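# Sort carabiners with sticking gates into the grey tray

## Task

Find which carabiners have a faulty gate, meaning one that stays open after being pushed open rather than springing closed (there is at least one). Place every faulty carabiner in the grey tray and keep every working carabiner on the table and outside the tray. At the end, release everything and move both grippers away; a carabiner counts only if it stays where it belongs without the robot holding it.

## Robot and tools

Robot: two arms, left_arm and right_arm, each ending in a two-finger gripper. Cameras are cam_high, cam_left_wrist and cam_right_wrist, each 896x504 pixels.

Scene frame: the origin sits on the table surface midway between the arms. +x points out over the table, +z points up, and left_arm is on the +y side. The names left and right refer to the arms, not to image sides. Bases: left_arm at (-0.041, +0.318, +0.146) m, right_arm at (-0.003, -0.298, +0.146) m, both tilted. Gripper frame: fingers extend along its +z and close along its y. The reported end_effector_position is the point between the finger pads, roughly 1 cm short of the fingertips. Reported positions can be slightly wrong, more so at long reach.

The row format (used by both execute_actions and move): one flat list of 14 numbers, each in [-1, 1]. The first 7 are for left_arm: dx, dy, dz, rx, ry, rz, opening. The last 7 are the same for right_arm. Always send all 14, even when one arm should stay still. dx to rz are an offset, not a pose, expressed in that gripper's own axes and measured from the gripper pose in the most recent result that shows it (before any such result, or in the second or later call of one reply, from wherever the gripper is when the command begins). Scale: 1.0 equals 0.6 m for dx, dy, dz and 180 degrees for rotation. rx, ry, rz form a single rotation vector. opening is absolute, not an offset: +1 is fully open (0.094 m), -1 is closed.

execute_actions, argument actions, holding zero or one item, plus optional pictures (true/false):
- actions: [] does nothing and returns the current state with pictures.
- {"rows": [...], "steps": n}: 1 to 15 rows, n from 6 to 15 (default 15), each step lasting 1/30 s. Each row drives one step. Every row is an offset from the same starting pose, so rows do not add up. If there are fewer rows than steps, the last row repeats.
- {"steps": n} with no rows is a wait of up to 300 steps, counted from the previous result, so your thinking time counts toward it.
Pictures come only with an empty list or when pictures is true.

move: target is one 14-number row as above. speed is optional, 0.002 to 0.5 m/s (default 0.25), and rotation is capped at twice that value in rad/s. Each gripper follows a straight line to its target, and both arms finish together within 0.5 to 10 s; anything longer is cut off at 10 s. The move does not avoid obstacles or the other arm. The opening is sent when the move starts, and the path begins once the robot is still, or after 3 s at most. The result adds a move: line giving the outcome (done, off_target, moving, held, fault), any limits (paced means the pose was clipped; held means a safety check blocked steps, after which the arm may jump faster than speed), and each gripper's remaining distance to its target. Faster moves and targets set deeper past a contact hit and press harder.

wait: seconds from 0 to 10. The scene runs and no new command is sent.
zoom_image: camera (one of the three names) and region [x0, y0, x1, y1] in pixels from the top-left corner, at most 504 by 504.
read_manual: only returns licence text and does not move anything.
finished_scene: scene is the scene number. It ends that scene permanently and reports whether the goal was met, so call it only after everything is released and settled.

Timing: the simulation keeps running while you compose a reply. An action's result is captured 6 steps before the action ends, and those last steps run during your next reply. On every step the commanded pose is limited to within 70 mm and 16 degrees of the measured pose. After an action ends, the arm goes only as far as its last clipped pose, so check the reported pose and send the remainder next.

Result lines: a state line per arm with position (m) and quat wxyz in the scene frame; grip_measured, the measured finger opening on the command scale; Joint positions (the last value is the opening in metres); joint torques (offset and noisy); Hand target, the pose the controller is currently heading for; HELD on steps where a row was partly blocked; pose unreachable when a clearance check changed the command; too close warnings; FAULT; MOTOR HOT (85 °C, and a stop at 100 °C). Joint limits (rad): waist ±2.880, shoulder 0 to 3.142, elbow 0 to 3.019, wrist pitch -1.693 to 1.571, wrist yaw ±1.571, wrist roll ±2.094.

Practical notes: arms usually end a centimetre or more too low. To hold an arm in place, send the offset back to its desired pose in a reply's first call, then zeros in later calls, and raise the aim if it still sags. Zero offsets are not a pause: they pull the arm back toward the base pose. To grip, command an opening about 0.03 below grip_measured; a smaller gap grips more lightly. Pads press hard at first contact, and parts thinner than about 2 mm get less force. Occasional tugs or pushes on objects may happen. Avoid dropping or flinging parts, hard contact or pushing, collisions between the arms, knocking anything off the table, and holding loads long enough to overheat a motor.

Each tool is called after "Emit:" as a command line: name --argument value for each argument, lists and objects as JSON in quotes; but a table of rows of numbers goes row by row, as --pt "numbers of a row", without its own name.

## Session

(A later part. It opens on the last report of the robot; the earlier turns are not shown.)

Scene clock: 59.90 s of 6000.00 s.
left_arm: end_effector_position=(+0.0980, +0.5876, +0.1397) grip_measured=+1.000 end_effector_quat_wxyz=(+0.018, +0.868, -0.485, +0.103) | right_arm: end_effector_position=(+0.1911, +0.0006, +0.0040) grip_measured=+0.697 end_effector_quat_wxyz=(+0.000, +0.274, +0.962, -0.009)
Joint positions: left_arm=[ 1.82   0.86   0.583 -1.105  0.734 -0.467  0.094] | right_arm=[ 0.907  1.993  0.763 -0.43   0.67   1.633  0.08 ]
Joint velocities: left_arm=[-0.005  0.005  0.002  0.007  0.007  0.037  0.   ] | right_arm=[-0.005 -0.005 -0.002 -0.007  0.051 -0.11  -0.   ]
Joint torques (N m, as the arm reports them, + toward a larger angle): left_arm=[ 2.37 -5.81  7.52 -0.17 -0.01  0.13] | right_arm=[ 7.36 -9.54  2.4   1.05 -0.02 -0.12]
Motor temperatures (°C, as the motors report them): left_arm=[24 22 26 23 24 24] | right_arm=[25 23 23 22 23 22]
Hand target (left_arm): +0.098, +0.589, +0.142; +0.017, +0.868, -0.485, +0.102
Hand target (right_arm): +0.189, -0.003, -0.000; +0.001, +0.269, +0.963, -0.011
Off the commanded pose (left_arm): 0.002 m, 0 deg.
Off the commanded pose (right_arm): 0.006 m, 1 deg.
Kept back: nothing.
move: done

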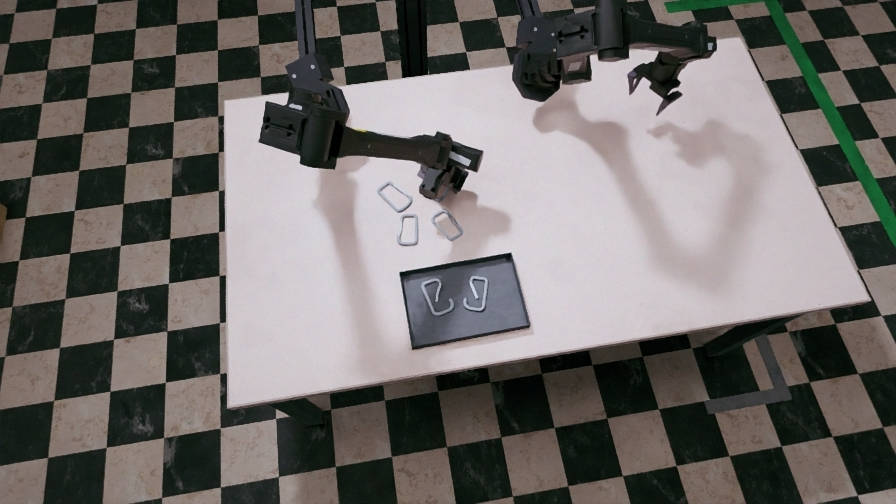

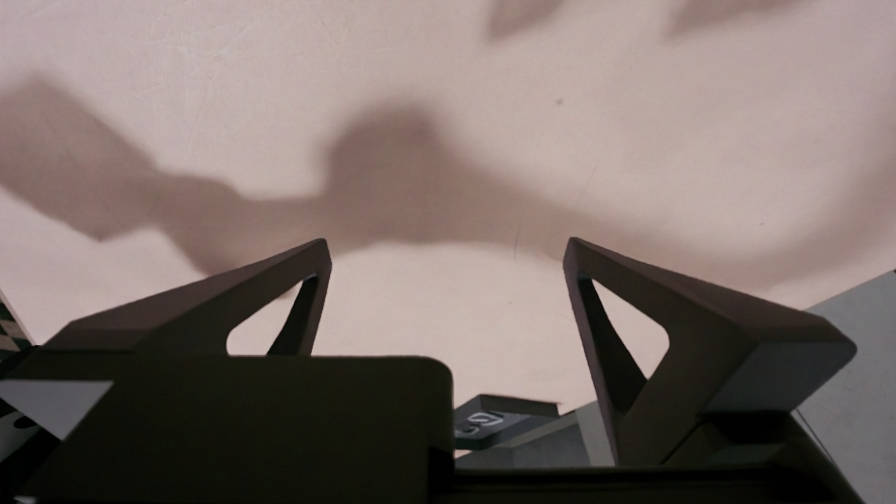

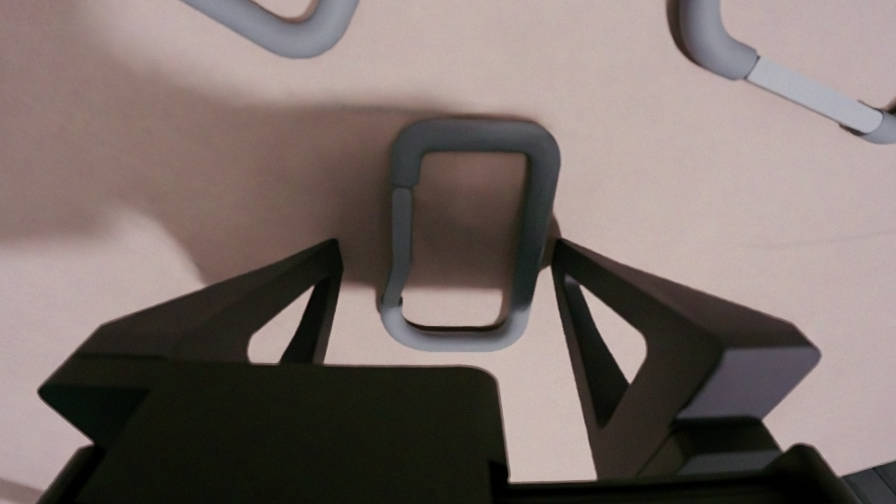

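Emit:
move --target '[0,0,-0.004,0,0,0,1, 0,0,0.0,0,0,0,-0.42]' --speed 0.03

Emit:
move --target '[0,0,-0.004,0,0,0,1, 0,0,0.0,0,0,0,0.6]' --speed 0.03

Scene clock: 60.83 s of 6000.00 s.
left_arm: end_effector_position=(+0.0981, +0.5870, +0.1398) grip_measured=+1.000 end_effector_quat_wxyz=(+0.019, +0.868, -0.485, +0.103) | right_arm: end_effector_position=(+0.1912, +0.0005, +0.0040) grip_measured=-0.351 end_effector_quat_wxyz=(+0.000, +0.273, +0.962, -0.009)
Joint positions: left_arm=[ 1.82   0.86   0.583 -1.108  0.734 -0.465  0.094] | right_arm=[ 0.907  1.993  0.763 -0.43   0.67   1.63   0.03 ]
Joint velocities: left_arm=[-0.015 -0.015 -0.007  0.012  0.037 -0.066  0.   ] | right_arm=[ 0.015 -0.015  0.007 -0.002 -0.037  0.022 -0.   ]
Joint torques (N m, as the arm reports them, + toward a larger angle): left_arm=[ 2.37 -5.73  7.5  -0.18 -0.01  0.06] | right_arm=[ 7.77 -9.76  3.08  0.38 -0.18  0.06]
Motor temperatures (°C, as the motors report them): left_arm=[24 22 26 23 24 24] | right_arm=[25 23 23 22 23 22]
Hand target (left_arm): +0.098, +0.588, +0.142; +0.018, +0.868, -0.485, +0.103
Hand target (right_arm): +0.191, +0.001, +0.004; +0.000, +0.274, +0.962, -0.009
Off the commanded pose (left_arm): 0.002 m, 0 deg.
Off the commanded pose (right_arm): 0.000 m, 0 deg.
Kept back: nothing.
move: done

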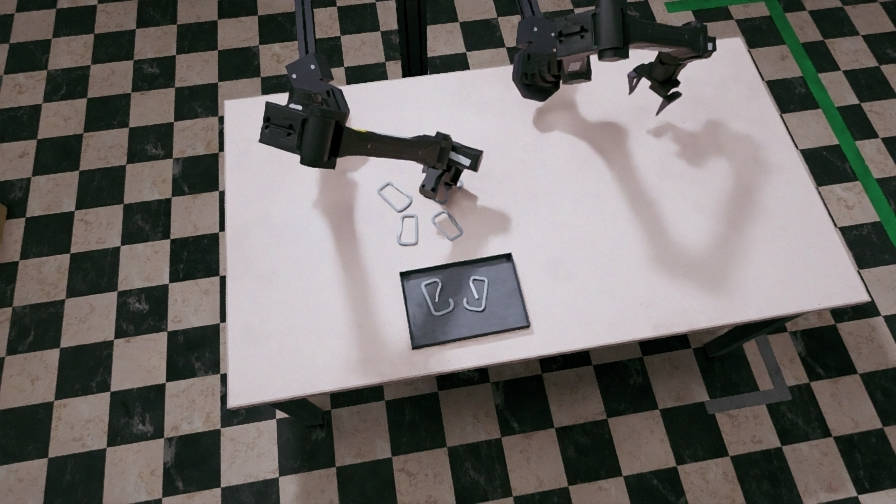

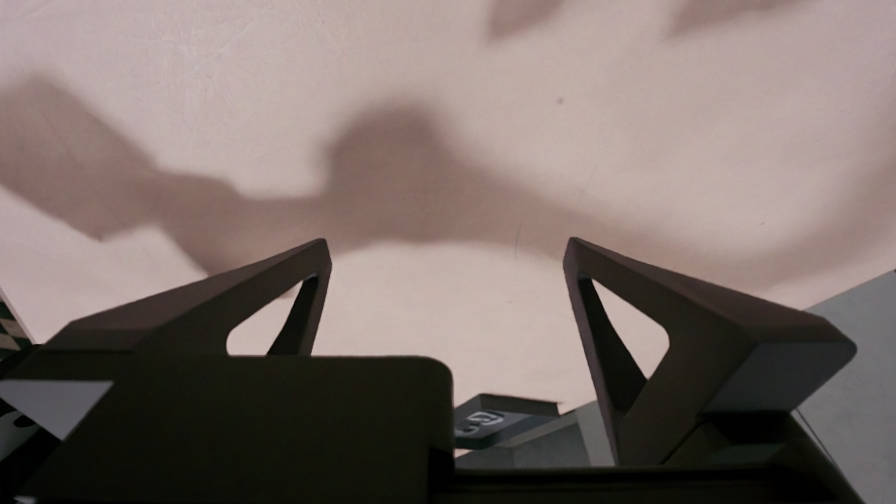

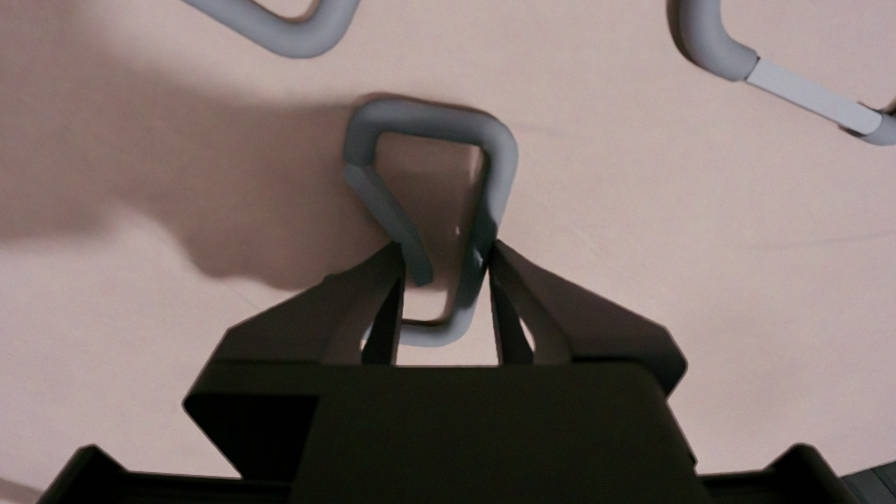

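Scene clock: 61.53 s of 6000.00 s.
left_arm: end_effector_position=(+0.0981, +0.5865, +0.1399) grip_measured=+1.000 end_effector_quat_wxyz=(+0.020, +0.868, -0.485, +0.104) | right_arm: end_effector_position=(+0.1912, +0.0005, +0.0040) grip_measured=+0.597 end_effector_quat_wxyz=(+0.000, +0.273, +0.962, -0.009)
Joint positions: left_arm=[ 1.82   0.86   0.583 -1.111  0.734 -0.464  0.094] | right_arm=[ 0.907  1.993  0.763 -0.43   0.67   1.63   0.075]
Joint velocities: left_arm=[ 0.005 -0.005 -0.022  0.007 -0.022  0.037  0.   ] | right_arm=[-0.005  0.005 -0.007  0.002  0.007 -0.037 -0.001]
Joint torques (N m, as the arm reports them, + toward a larger angle): left_arm=[ 2.37 -5.76  7.54 -0.13 -0.01  0.1 ] | right_arm=[ 7.77 -9.86  2.99  0.41 -0.17  0.02]
Motor temperatures (°C, as the motors report them): left_arm=[24 22 26 23 24 24] | right_arm=[25 23 23 22 23 22]
Hand target (left_arm): +0.098, +0.587, +0.142; +0.019, +0.868, -0.485, +0.103
Hand target (right_arm): +0.191, +0.001, +0.004; +0.000, +0.273, +0.962, -0.009
Off the commanded pose (left_arm): 0.002 m, 0 deg.
Off the commanded pose (right_arm): 0.000 m, 0 deg.
Kept back: nothing.
move: done

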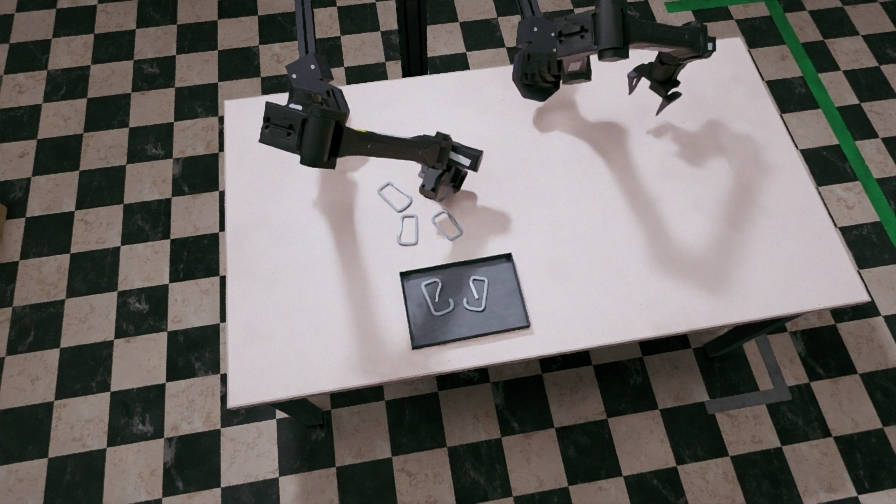

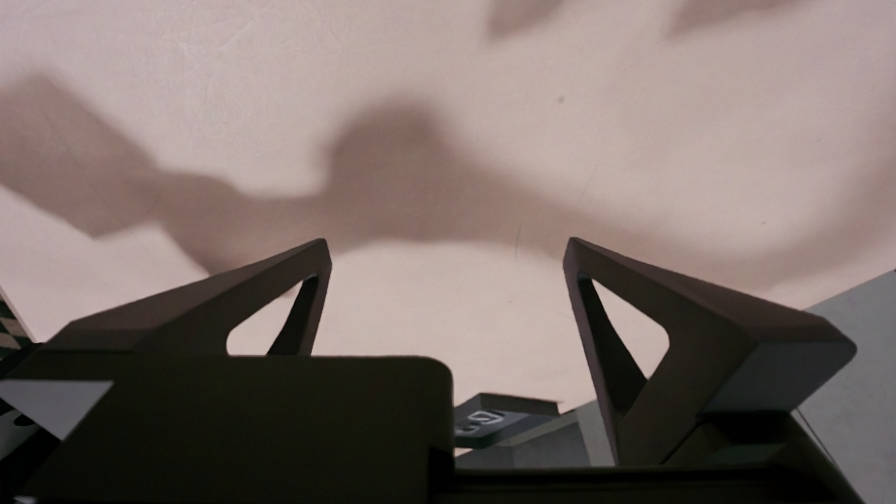

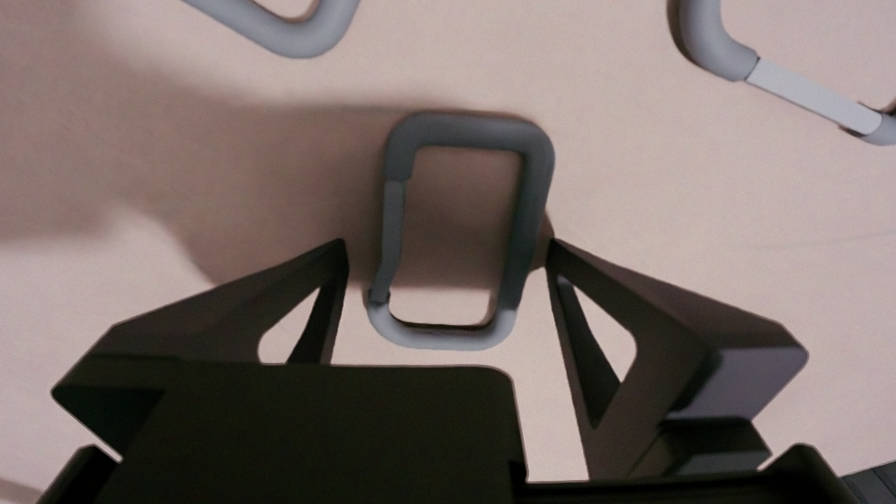

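Emit:
move --target '[0,0,-0.004,0,0,0,1, 0,0,-0.07,-0.006,0,0,0.7]' --speed 0.15

Emit:
move --target '[0,0,-0.004,0,0,0,1, -0.127,-0.184,-0.01,0,0,-0.362,0.6]' --speed 0.3

Scene clock: 62.57 s of 6000.00 s.
left_arm: end_effector_position=(+0.0981, +0.5860, +0.1400) grip_measured=+1.000 end_effector_quat_wxyz=(+0.021, +0.868, -0.485, +0.104) | right_arm: end_effector_position=(+0.1928, -0.0003, +0.0388) grip_measured=+0.697 end_effector_quat_wxyz=(+0.004, +0.271, +0.963, -0.003)
Joint positions: left_arm=[ 1.82   0.86   0.583 -1.114  0.734 -0.462  0.094] | right_arm=[ 0.965  1.912  0.763 -0.539  0.67   1.689  0.08 ]
Joint velocities: left_arm=[-0.005  0.005  0.022  0.002 -0.037  0.037  0.   ] | right_arm=[-0.005 -0.005 -0.017 -0.012 -0.051 -0.081  0.001]
Joint torques (N m, as the arm reports them, + toward a larger angle): left_arm=[ 2.36 -5.78  7.51 -0.19 -0.01  0.08] | right_arm=[ 8.69 -9.93  3.74 -0.25 -0.28  0.13]
Motor temperatures (°C, as the motors report them): left_arm=[24 22 26 23 24 24] | right_arm=[25 22 23 22 23 22]
Hand target (left_arm): +0.098, +0.587, +0.142; +0.020, +0.868, -0.485, +0.104
Hand target (right_arm): +0.192, +0.001, +0.045; +0.004, +0.273, +0.962, -0.001
Off the commanded pose (left_arm): 0.002 m, 0 deg.
Off the commanded pose (right_arm): 0.007 m, 0 deg.
Kept back: nothing.
move: done

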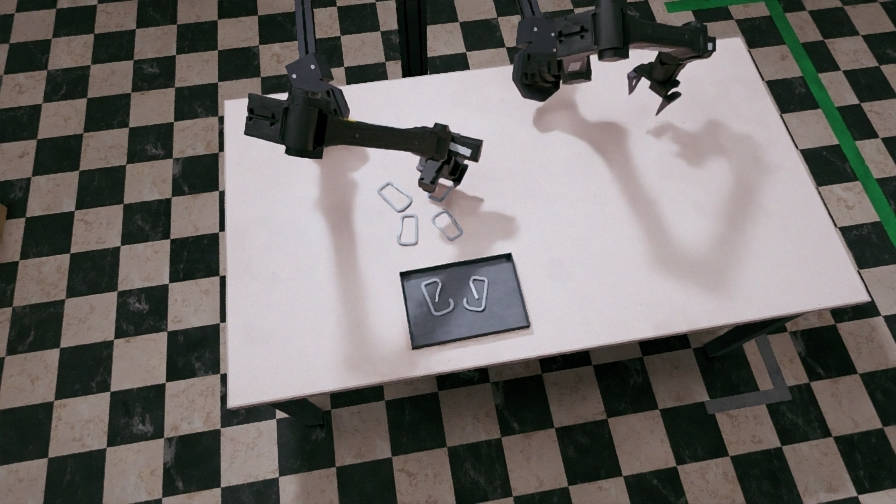

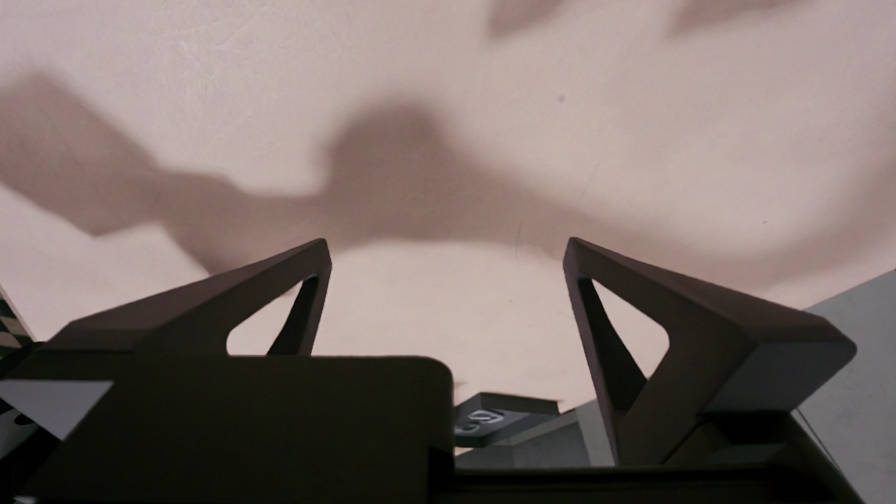

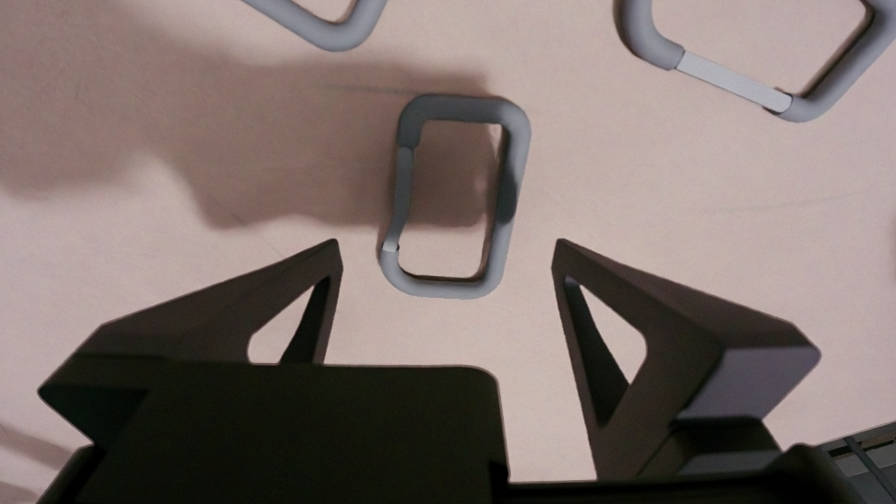

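Scene clock: 65.13 s of 6000.00 s.
left_arm: end_effector_position=(+0.0982, +0.5854, +0.1401) grip_measured=+1.000 end_effector_quat_wxyz=(+0.022, +0.868, -0.485, +0.105) | right_arm: end_effector_position=(+0.1941, -0.1324, +0.0457) grip_measured=+0.603 end_effector_quat_wxyz=(-0.004, -0.293, +0.956, -0.010)
Joint positions: left_arm=[ 1.82   0.86   0.583 -1.117  0.734 -0.46   0.094] | right_arm=[ 0.801  1.546  0.443 -0.473  0.679  0.347  0.075]
Joint velocities: left_arm=[ 0.005 -0.034  0.007 -0.017 -0.007  0.007  0.   ] | right_arm=[-0.005 -0.015  0.002 -0.002 -0.081 -0.095 -0.   ]
Joint torques (N m, as the arm reports them, + toward a larger angle): left_arm=[ 2.43 -5.76  7.5  -0.18 -0.02  0.08] | right_arm=[ 3.81 -7.07  2.8   1.27 -0.36 -0.09]
Motor temperatures (°C, as the motors report them): left_arm=[24 22 26 23 24 24] | right_arm=[24 22 23 22 23 22]
Hand target (left_arm): +0.098, +0.586, +0.142; +0.021, +0.868, -0.485, +0.104
Hand target (right_arm): +0.197, -0.133, +0.046; +0.000, -0.290, +0.957, -0.004
Off the commanded pose (left_arm): 0.002 m, 0 deg.
Off the commanded pose (right_arm): 0.006 m, 1 deg.
Kept back: nothing.
move: done

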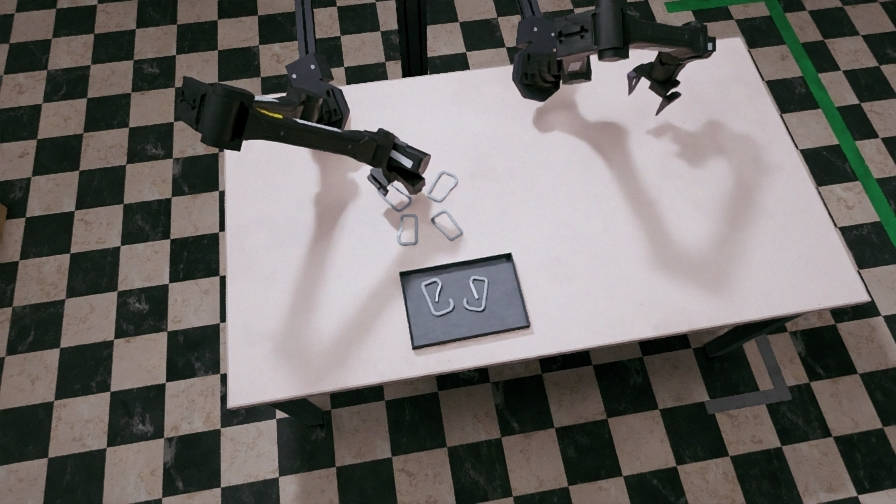

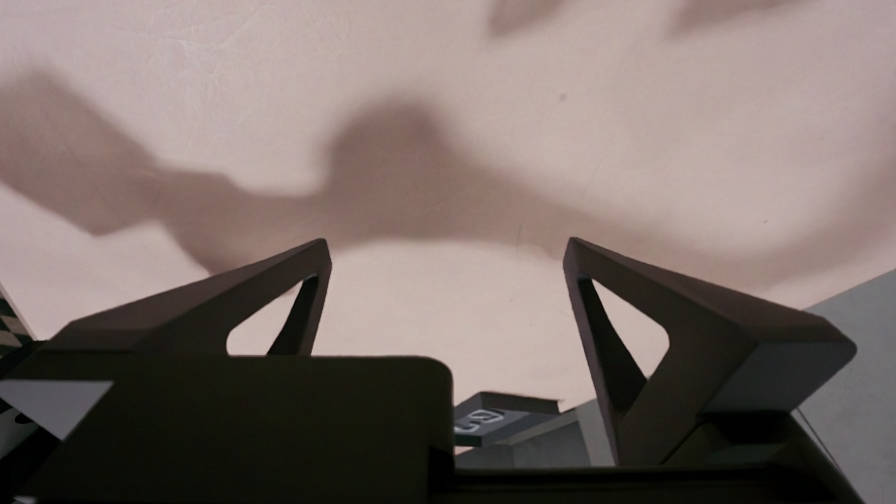

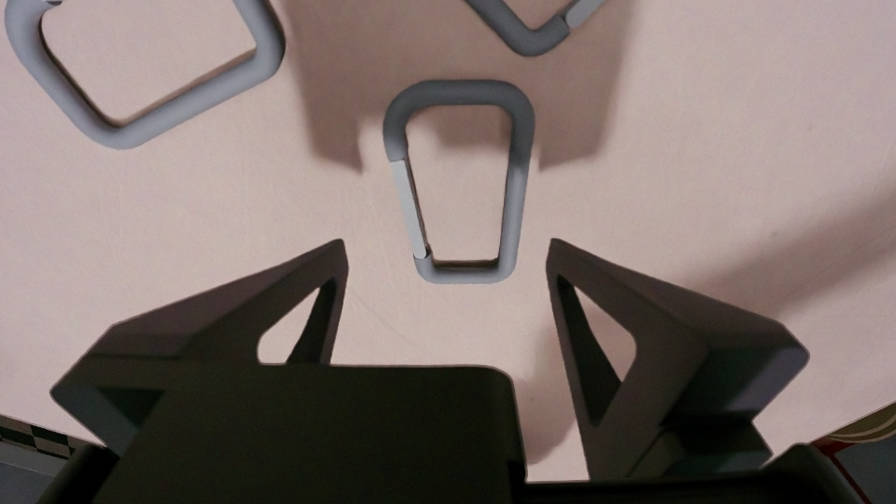

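Emit:
move --target '[0,0,-0.004,0,0,0,1, 0.007,-0.01,0.077,0,0,0,0.7]' --speed 0.08

Scene clock: 66.43 s of 6000.00 s.
left_arm: end_effector_position=(+0.0982, +0.5848, +0.1401) grip_measured=+1.000 end_effector_quat_wxyz=(+0.022, +0.868, -0.485, +0.105) | right_arm: end_effector_position=(+0.1957, -0.1379, +0.0046) grip_measured=+0.697 end_effector_quat_wxyz=(-0.004, -0.292, +0.956, -0.009)
Joint positions: left_arm=[ 1.82   0.86   0.583 -1.119  0.734 -0.459  0.094] | right_arm=[ 0.685  1.656  0.412 -0.237  0.673  0.199  0.08 ]
Joint velocities: left_arm=[-0.005  0.005 -0.007  0.012 -0.022 -0.081  0.   ] | right_arm=[-0.005 -0.015 -0.017  0.012 -0.007 -0.037 -0.001]
Joint torques (N m, as the arm reports them, + toward a larger angle): left_arm=[ 2.37 -5.79  7.51 -0.19 -0.02  0.07] | right_arm=[ 4.22 -5.4   1.54  1.54 -0.29 -0.05]
Motor temperatures (°C, as the motors report them): left_arm=[24 22 26 23 24 24] | right_arm=[24 22 22 22 23 22]
Hand target (left_arm): +0.098, +0.586, +0.142; +0.021, +0.868, -0.485, +0.105
Hand target (right_arm): +0.193, -0.140, +0.001; -0.005, -0.293, +0.956, -0.009
Off the commanded pose (left_arm): 0.002 m, 0 deg.
Off the commanded pose (right_arm): 0.006 m, 0 deg.
Kept back: nothing.
move: done

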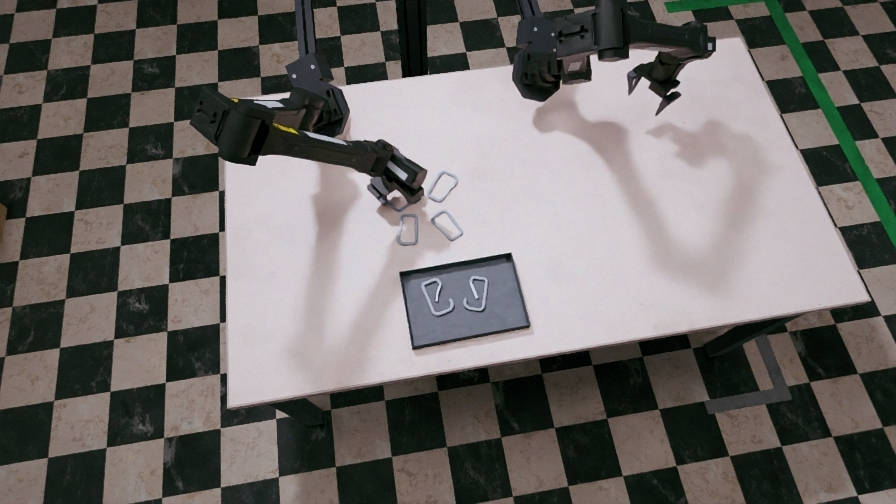

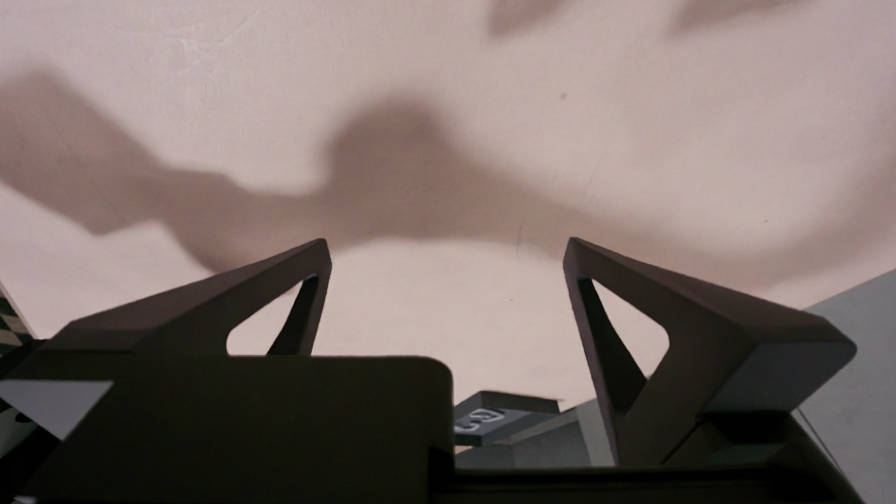

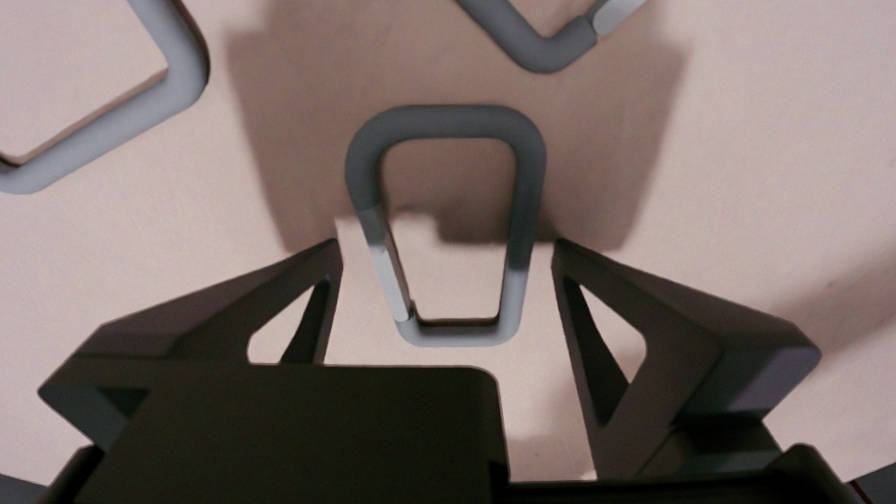

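Emit:
move --target '[0,0,-0.004,0,0,0,1, 0,0,0.0,0,0,0,-0.42]' --speed 0.03

Emit:
move --target '[0,0,-0.004,0,0,0,1, 0,0,0.0,0,0,0,0.6]' --speed 0.03

Scene clock: 67.37 s of 6000.00 s.
left_arm: end_effector_position=(+0.0983, +0.5843, +0.1402) grip_measured=+1.000 end_effector_quat_wxyz=(+0.023, +0.868, -0.485, +0.106) | right_arm: end_effector_position=(+0.1957, -0.1377, +0.0046) grip_measured=-0.255 end_effector_quat_wxyz=(-0.004, -0.293, +0.956, -0.008)
Joint positions: left_arm=[ 1.82   0.86   0.583 -1.122  0.734 -0.457  0.094] | right_arm=[ 0.685  1.656  0.412 -0.236  0.672  0.196  0.035]
Joint velocities: left_arm=[-0.005 -0.005  0.007  0.002 -0.007  0.022  0.   ] | right_arm=[-0.015 -0.005 -0.007 -0.012 -0.007  0.007 -0.001]
Joint torques (N m, as the arm reports them, + toward a larger angle): left_arm=[ 2.41 -5.71  7.52 -0.11 -0.02  0.05] | right_arm=[ 4.64 -6.31  2.14  0.48 -0.18  0.04]
Motor temperatures (°C, as the motors report them): left_arm=[24 22 26 23 24 24] | right_arm=[24 22 22 22 23 22]
Hand target (left_arm): +0.098, +0.585, +0.142; +0.022, +0.868, -0.485, +0.105
Hand target (right_arm): +0.196, -0.138, +0.005; -0.004, -0.292, +0.956, -0.009
Off the commanded pose (left_arm): 0.002 m, 0 deg.
Off the commanded pose (right_arm): 0.000 m, 0 deg.
Kept back: nothing.
move: done

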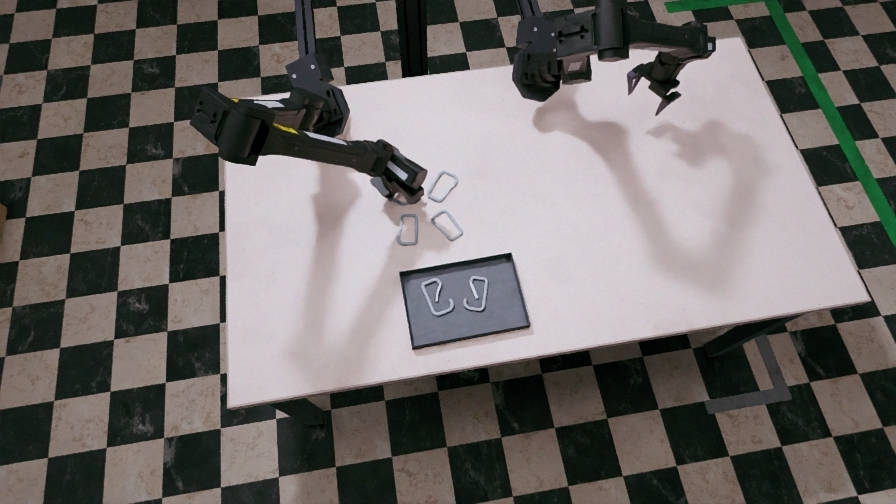

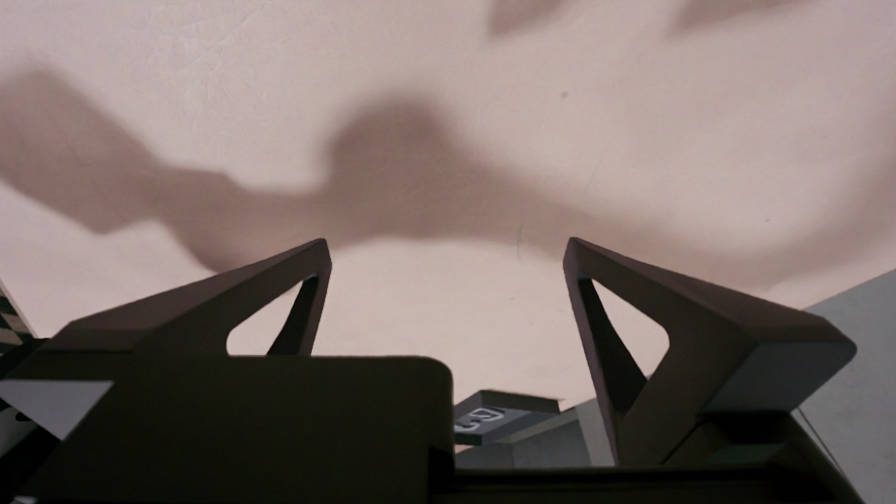

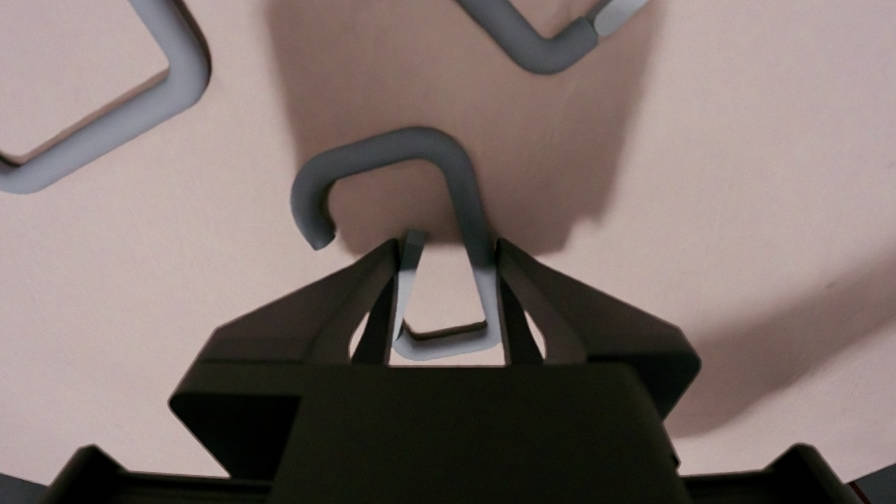

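Scene clock: 68.07 s of 6000.00 s.
left_arm: end_effector_position=(+0.0983, +0.5838, +0.1403) grip_measured=+1.000 end_effector_quat_wxyz=(+0.024, +0.868, -0.485, +0.107) | right_arm: end_effector_position=(+0.1956, -0.1376, +0.0046) grip_measured=+0.597 end_effector_quat_wxyz=(-0.004, -0.293, +0.956, -0.008)
Joint positions: left_arm=[ 1.82   0.86   0.583 -1.125  0.734 -0.455  0.094] | right_arm=[ 0.685  1.656  0.412 -0.236  0.671  0.196  0.075]
Joint velocities: left_arm=[-0.015 -0.024  0.012  0.012  0.007  0.007  0.   ] | right_arm=[-0.015 -0.015 -0.012  0.012 -0.022  0.022  0.001]
Joint torques (N m, as the arm reports them, + toward a larger angle): left_arm=[ 2.38 -5.73  7.53 -0.18 -0.02  0.11] | right_arm=[ 4.83 -6.27  2.14  0.51 -0.22  0.01]
Motor temperatures (°C, as the motors report them): left_arm=[24 22 26 23 24 24] | right_arm=[24 22 22 22 23 22]
Hand target (left_arm): +0.098, +0.585, +0.143; +0.023, +0.868, -0.485, +0.106
Hand target (right_arm): +0.196, -0.138, +0.005; -0.004, -0.293, +0.956, -0.008
Off the commanded pose (left_arm): 0.002 m, 0 deg.
Off the commanded pose (right_arm): 0.000 m, 0 deg.
Kept back: nothing.
move: done

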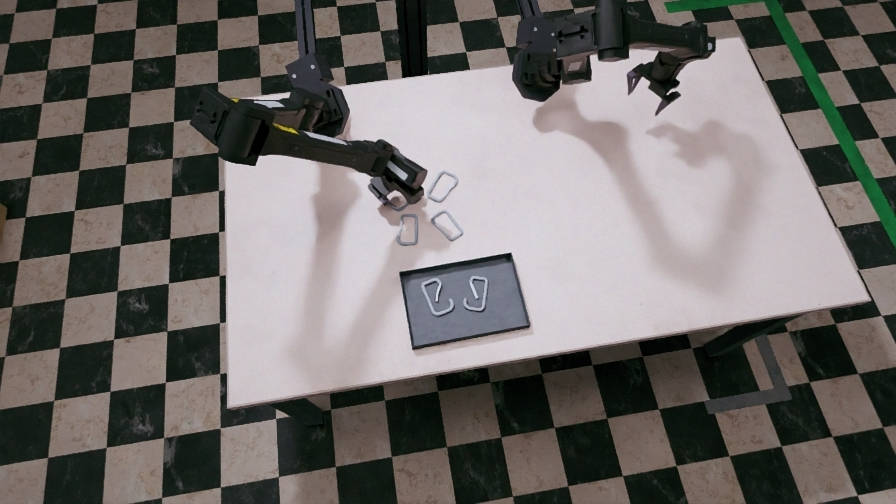

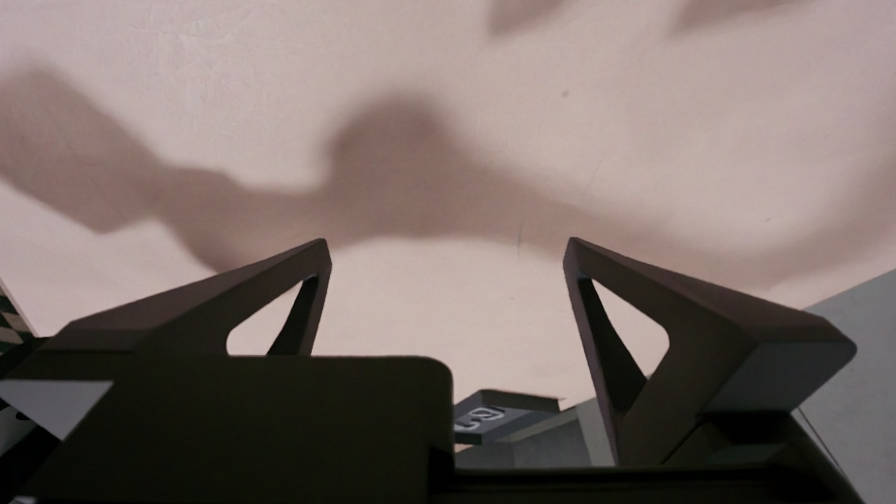

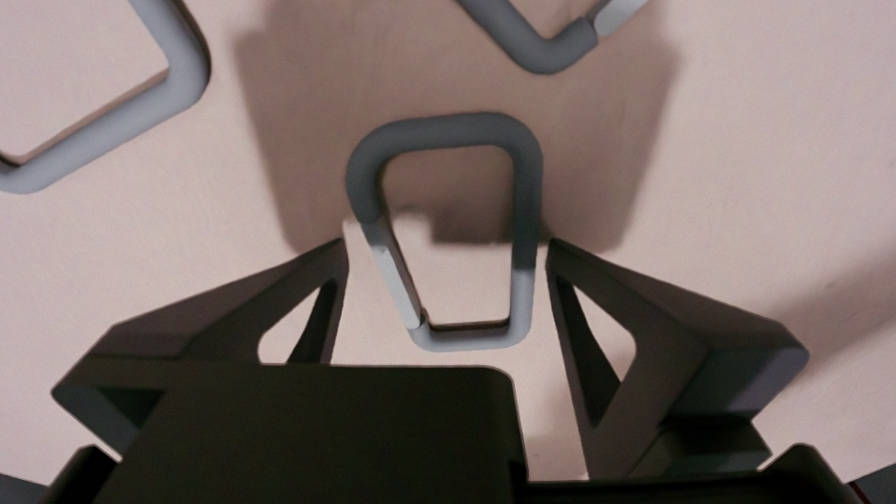

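F is good. Lift clear.

Emit:
move --target '[0,0,-0.004,0,0,0,1, 0,0,-0.08,0,0,0,0.8]' --speed 0.2

Emit:
move --target '[0,0,-0.004,0,0,0,1, 0.1,-0.2,-0.17,0,0,0,1]' --speed 0.3

Scene clock: 69.20 s of 6000.00 s.
left_arm: end_effector_position=(+0.0984, +0.5832, +0.1404) grip_measured=+1.000 end_effector_quat_wxyz=(+0.025, +0.868, -0.484, +0.107) | right_arm: end_effector_position=(+0.1864, -0.1467, +0.0452) grip_measured=+0.797 end_effector_quat_wxyz=(-0.013, -0.302, +0.953, -0.013)
Joint positions: left_arm=[ 1.82   0.86   0.583 -1.128  0.734 -0.454  0.094] | right_arm=[ 0.79   1.517  0.412 -0.486  0.675  0.329  0.084]
Joint velocities: left_arm=[-0.005 -0.005  0.002 -0.027  0.037  0.051  0.   ] | right_arm=[ 0.005 -0.015 -0.002 -0.012  0.022  0.051 -0.001]
Joint torques (N m, as the arm reports them, + toward a larger angle): left_arm=[ 2.37 -5.73  7.5  -0.21 -0.02  0.08] | right_arm=[ 5.23 -5.94  4.95 -0.23 -0.09  0.11]
Motor temperatures (°C, as the motors report them): left_arm=[24 22 26 23 24 24] | right_arm=[24 22 22 22 23 22]
Hand target (left_arm): +0.098, +0.584, +0.143; +0.024, +0.868, -0.484, +0.107
Hand target (right_arm): +0.196, -0.137, +0.052; -0.003, -0.293, +0.956, -0.009
Off the commanded pose (left_arm): 0.002 m, 0 deg.
Off the commanded pose (right_arm): 0.016 m, 2 deg.
Kept back: nothing.
move: off_target (right_arm)

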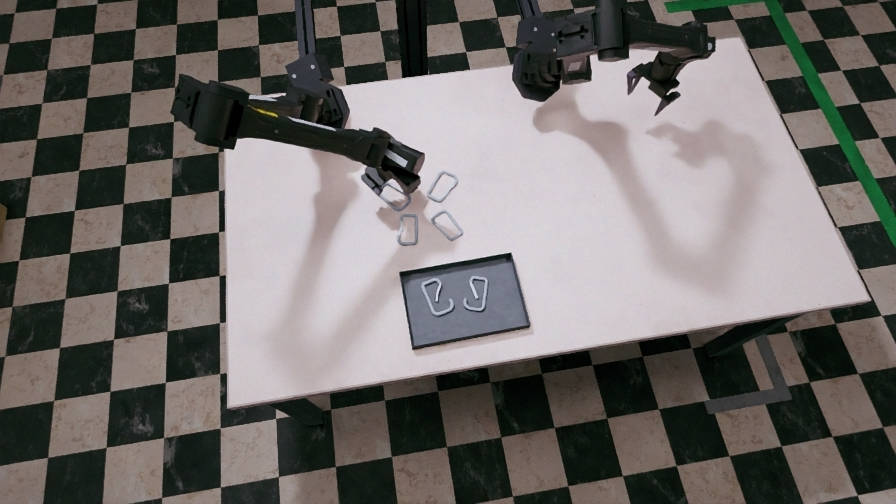

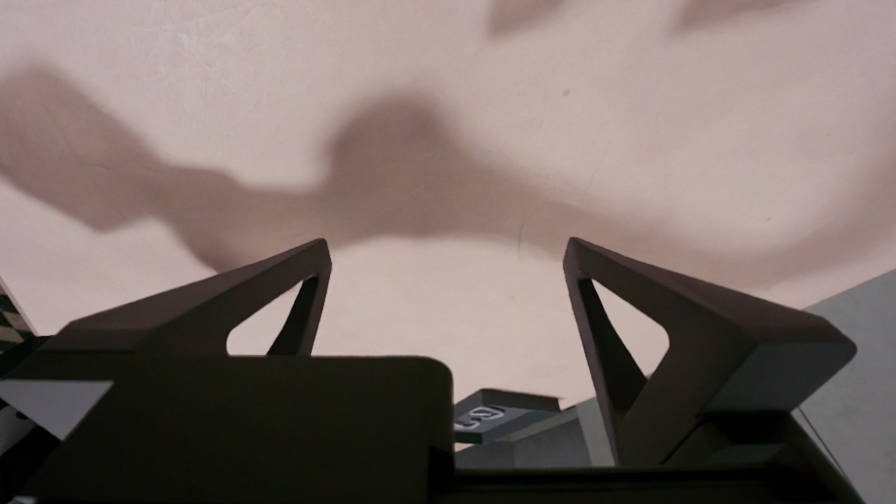

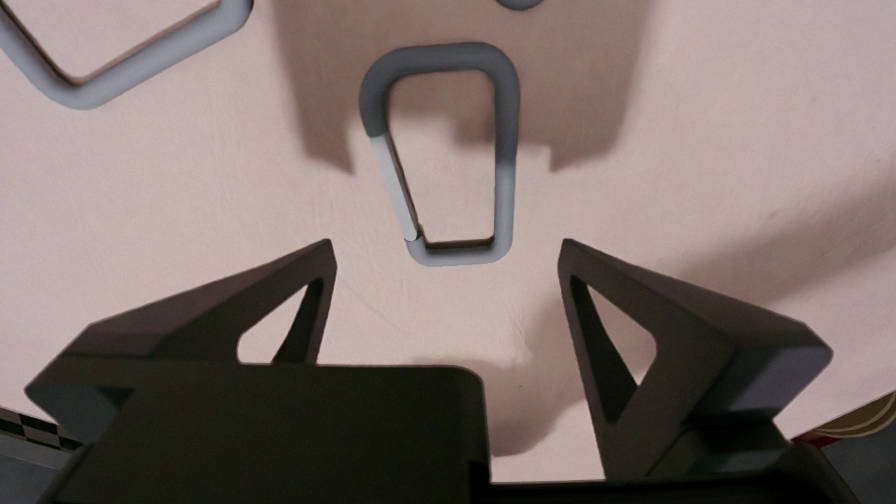

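Scene clock: 70.30 s of 6000.00 s.
left_arm: end_effector_position=(+0.0984, +0.5826, +0.1405) grip_measured=+1.000 end_effector_quat_wxyz=(+0.026, +0.868, -0.485, +0.108) | right_arm: end_effector_position=(+0.1942, -0.2781, +0.1381) grip_measured=+1.000 end_effector_quat_wxyz=(-0.020, -0.299, +0.954, -0.019)
Joint positions: left_arm=[ 1.82   0.86   0.583 -1.13   0.734 -0.452  0.094] | right_arm=[ 0.716  0.722  0.355 -1.187  0.675  0.254  0.094]
Joint velocities: left_arm=[-0.005  0.005  0.002  0.007  0.022  0.022  0.   ] | right_arm=[ 0.015 -0.005 -0.002 -0.007 -0.051 -0.051  0.   ]
Joint torques (N m, as the arm reports them, + toward a larger angle): left_arm=[ 2.36 -5.72  7.48 -0.21 -0.02  0.08] | right_arm=[ 0.96  0.96  8.29 -0.28 -0.3  -0.02]
Motor temperatures (°C, as the motors report them): left_arm=[24 22 26 23 24 24] | right_arm=[24 22 22 22 23 22]
Hand target (left_arm): +0.098, +0.584, +0.143; +0.025, +0.868, -0.485, +0.107
Hand target (right_arm): +0.206, -0.274, +0.148; -0.013, -0.302, +0.953, -0.013
Off the commanded pose (left_arm): 0.002 m, 0 deg.
Off the commanded pose (right_arm): 0.019 m, 1 deg.
Kept back: nothing.
move: off_target (right_arm)

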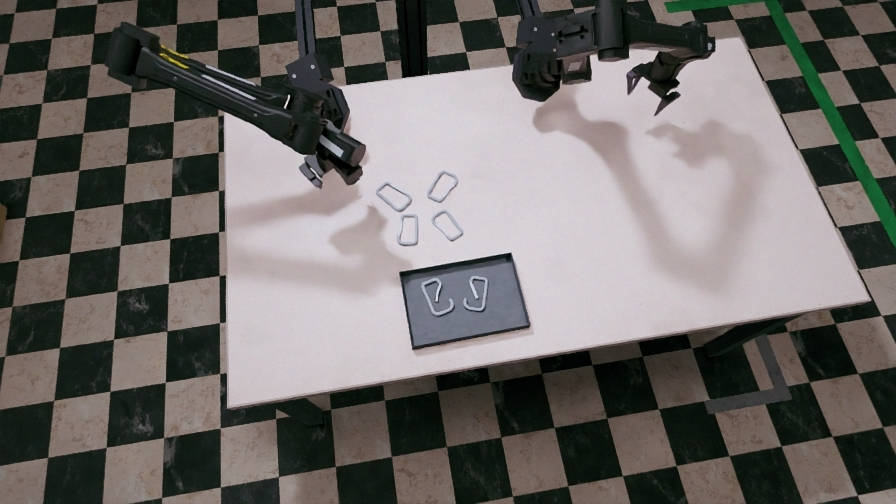

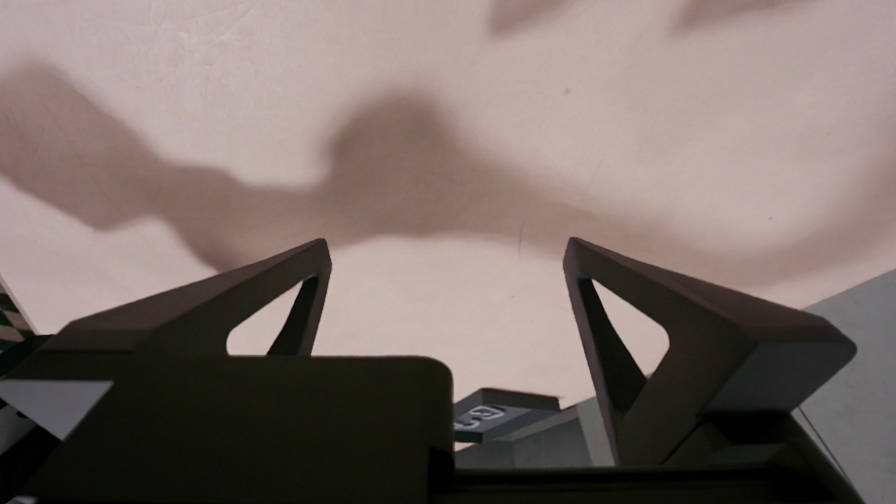

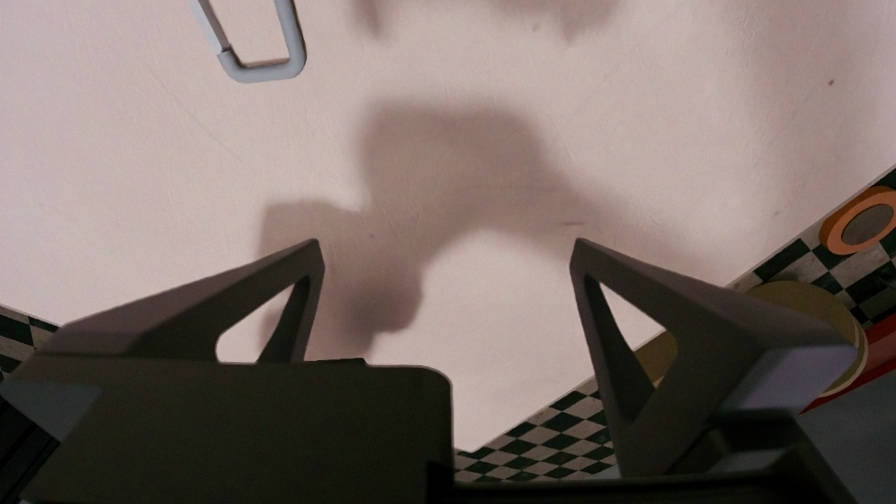

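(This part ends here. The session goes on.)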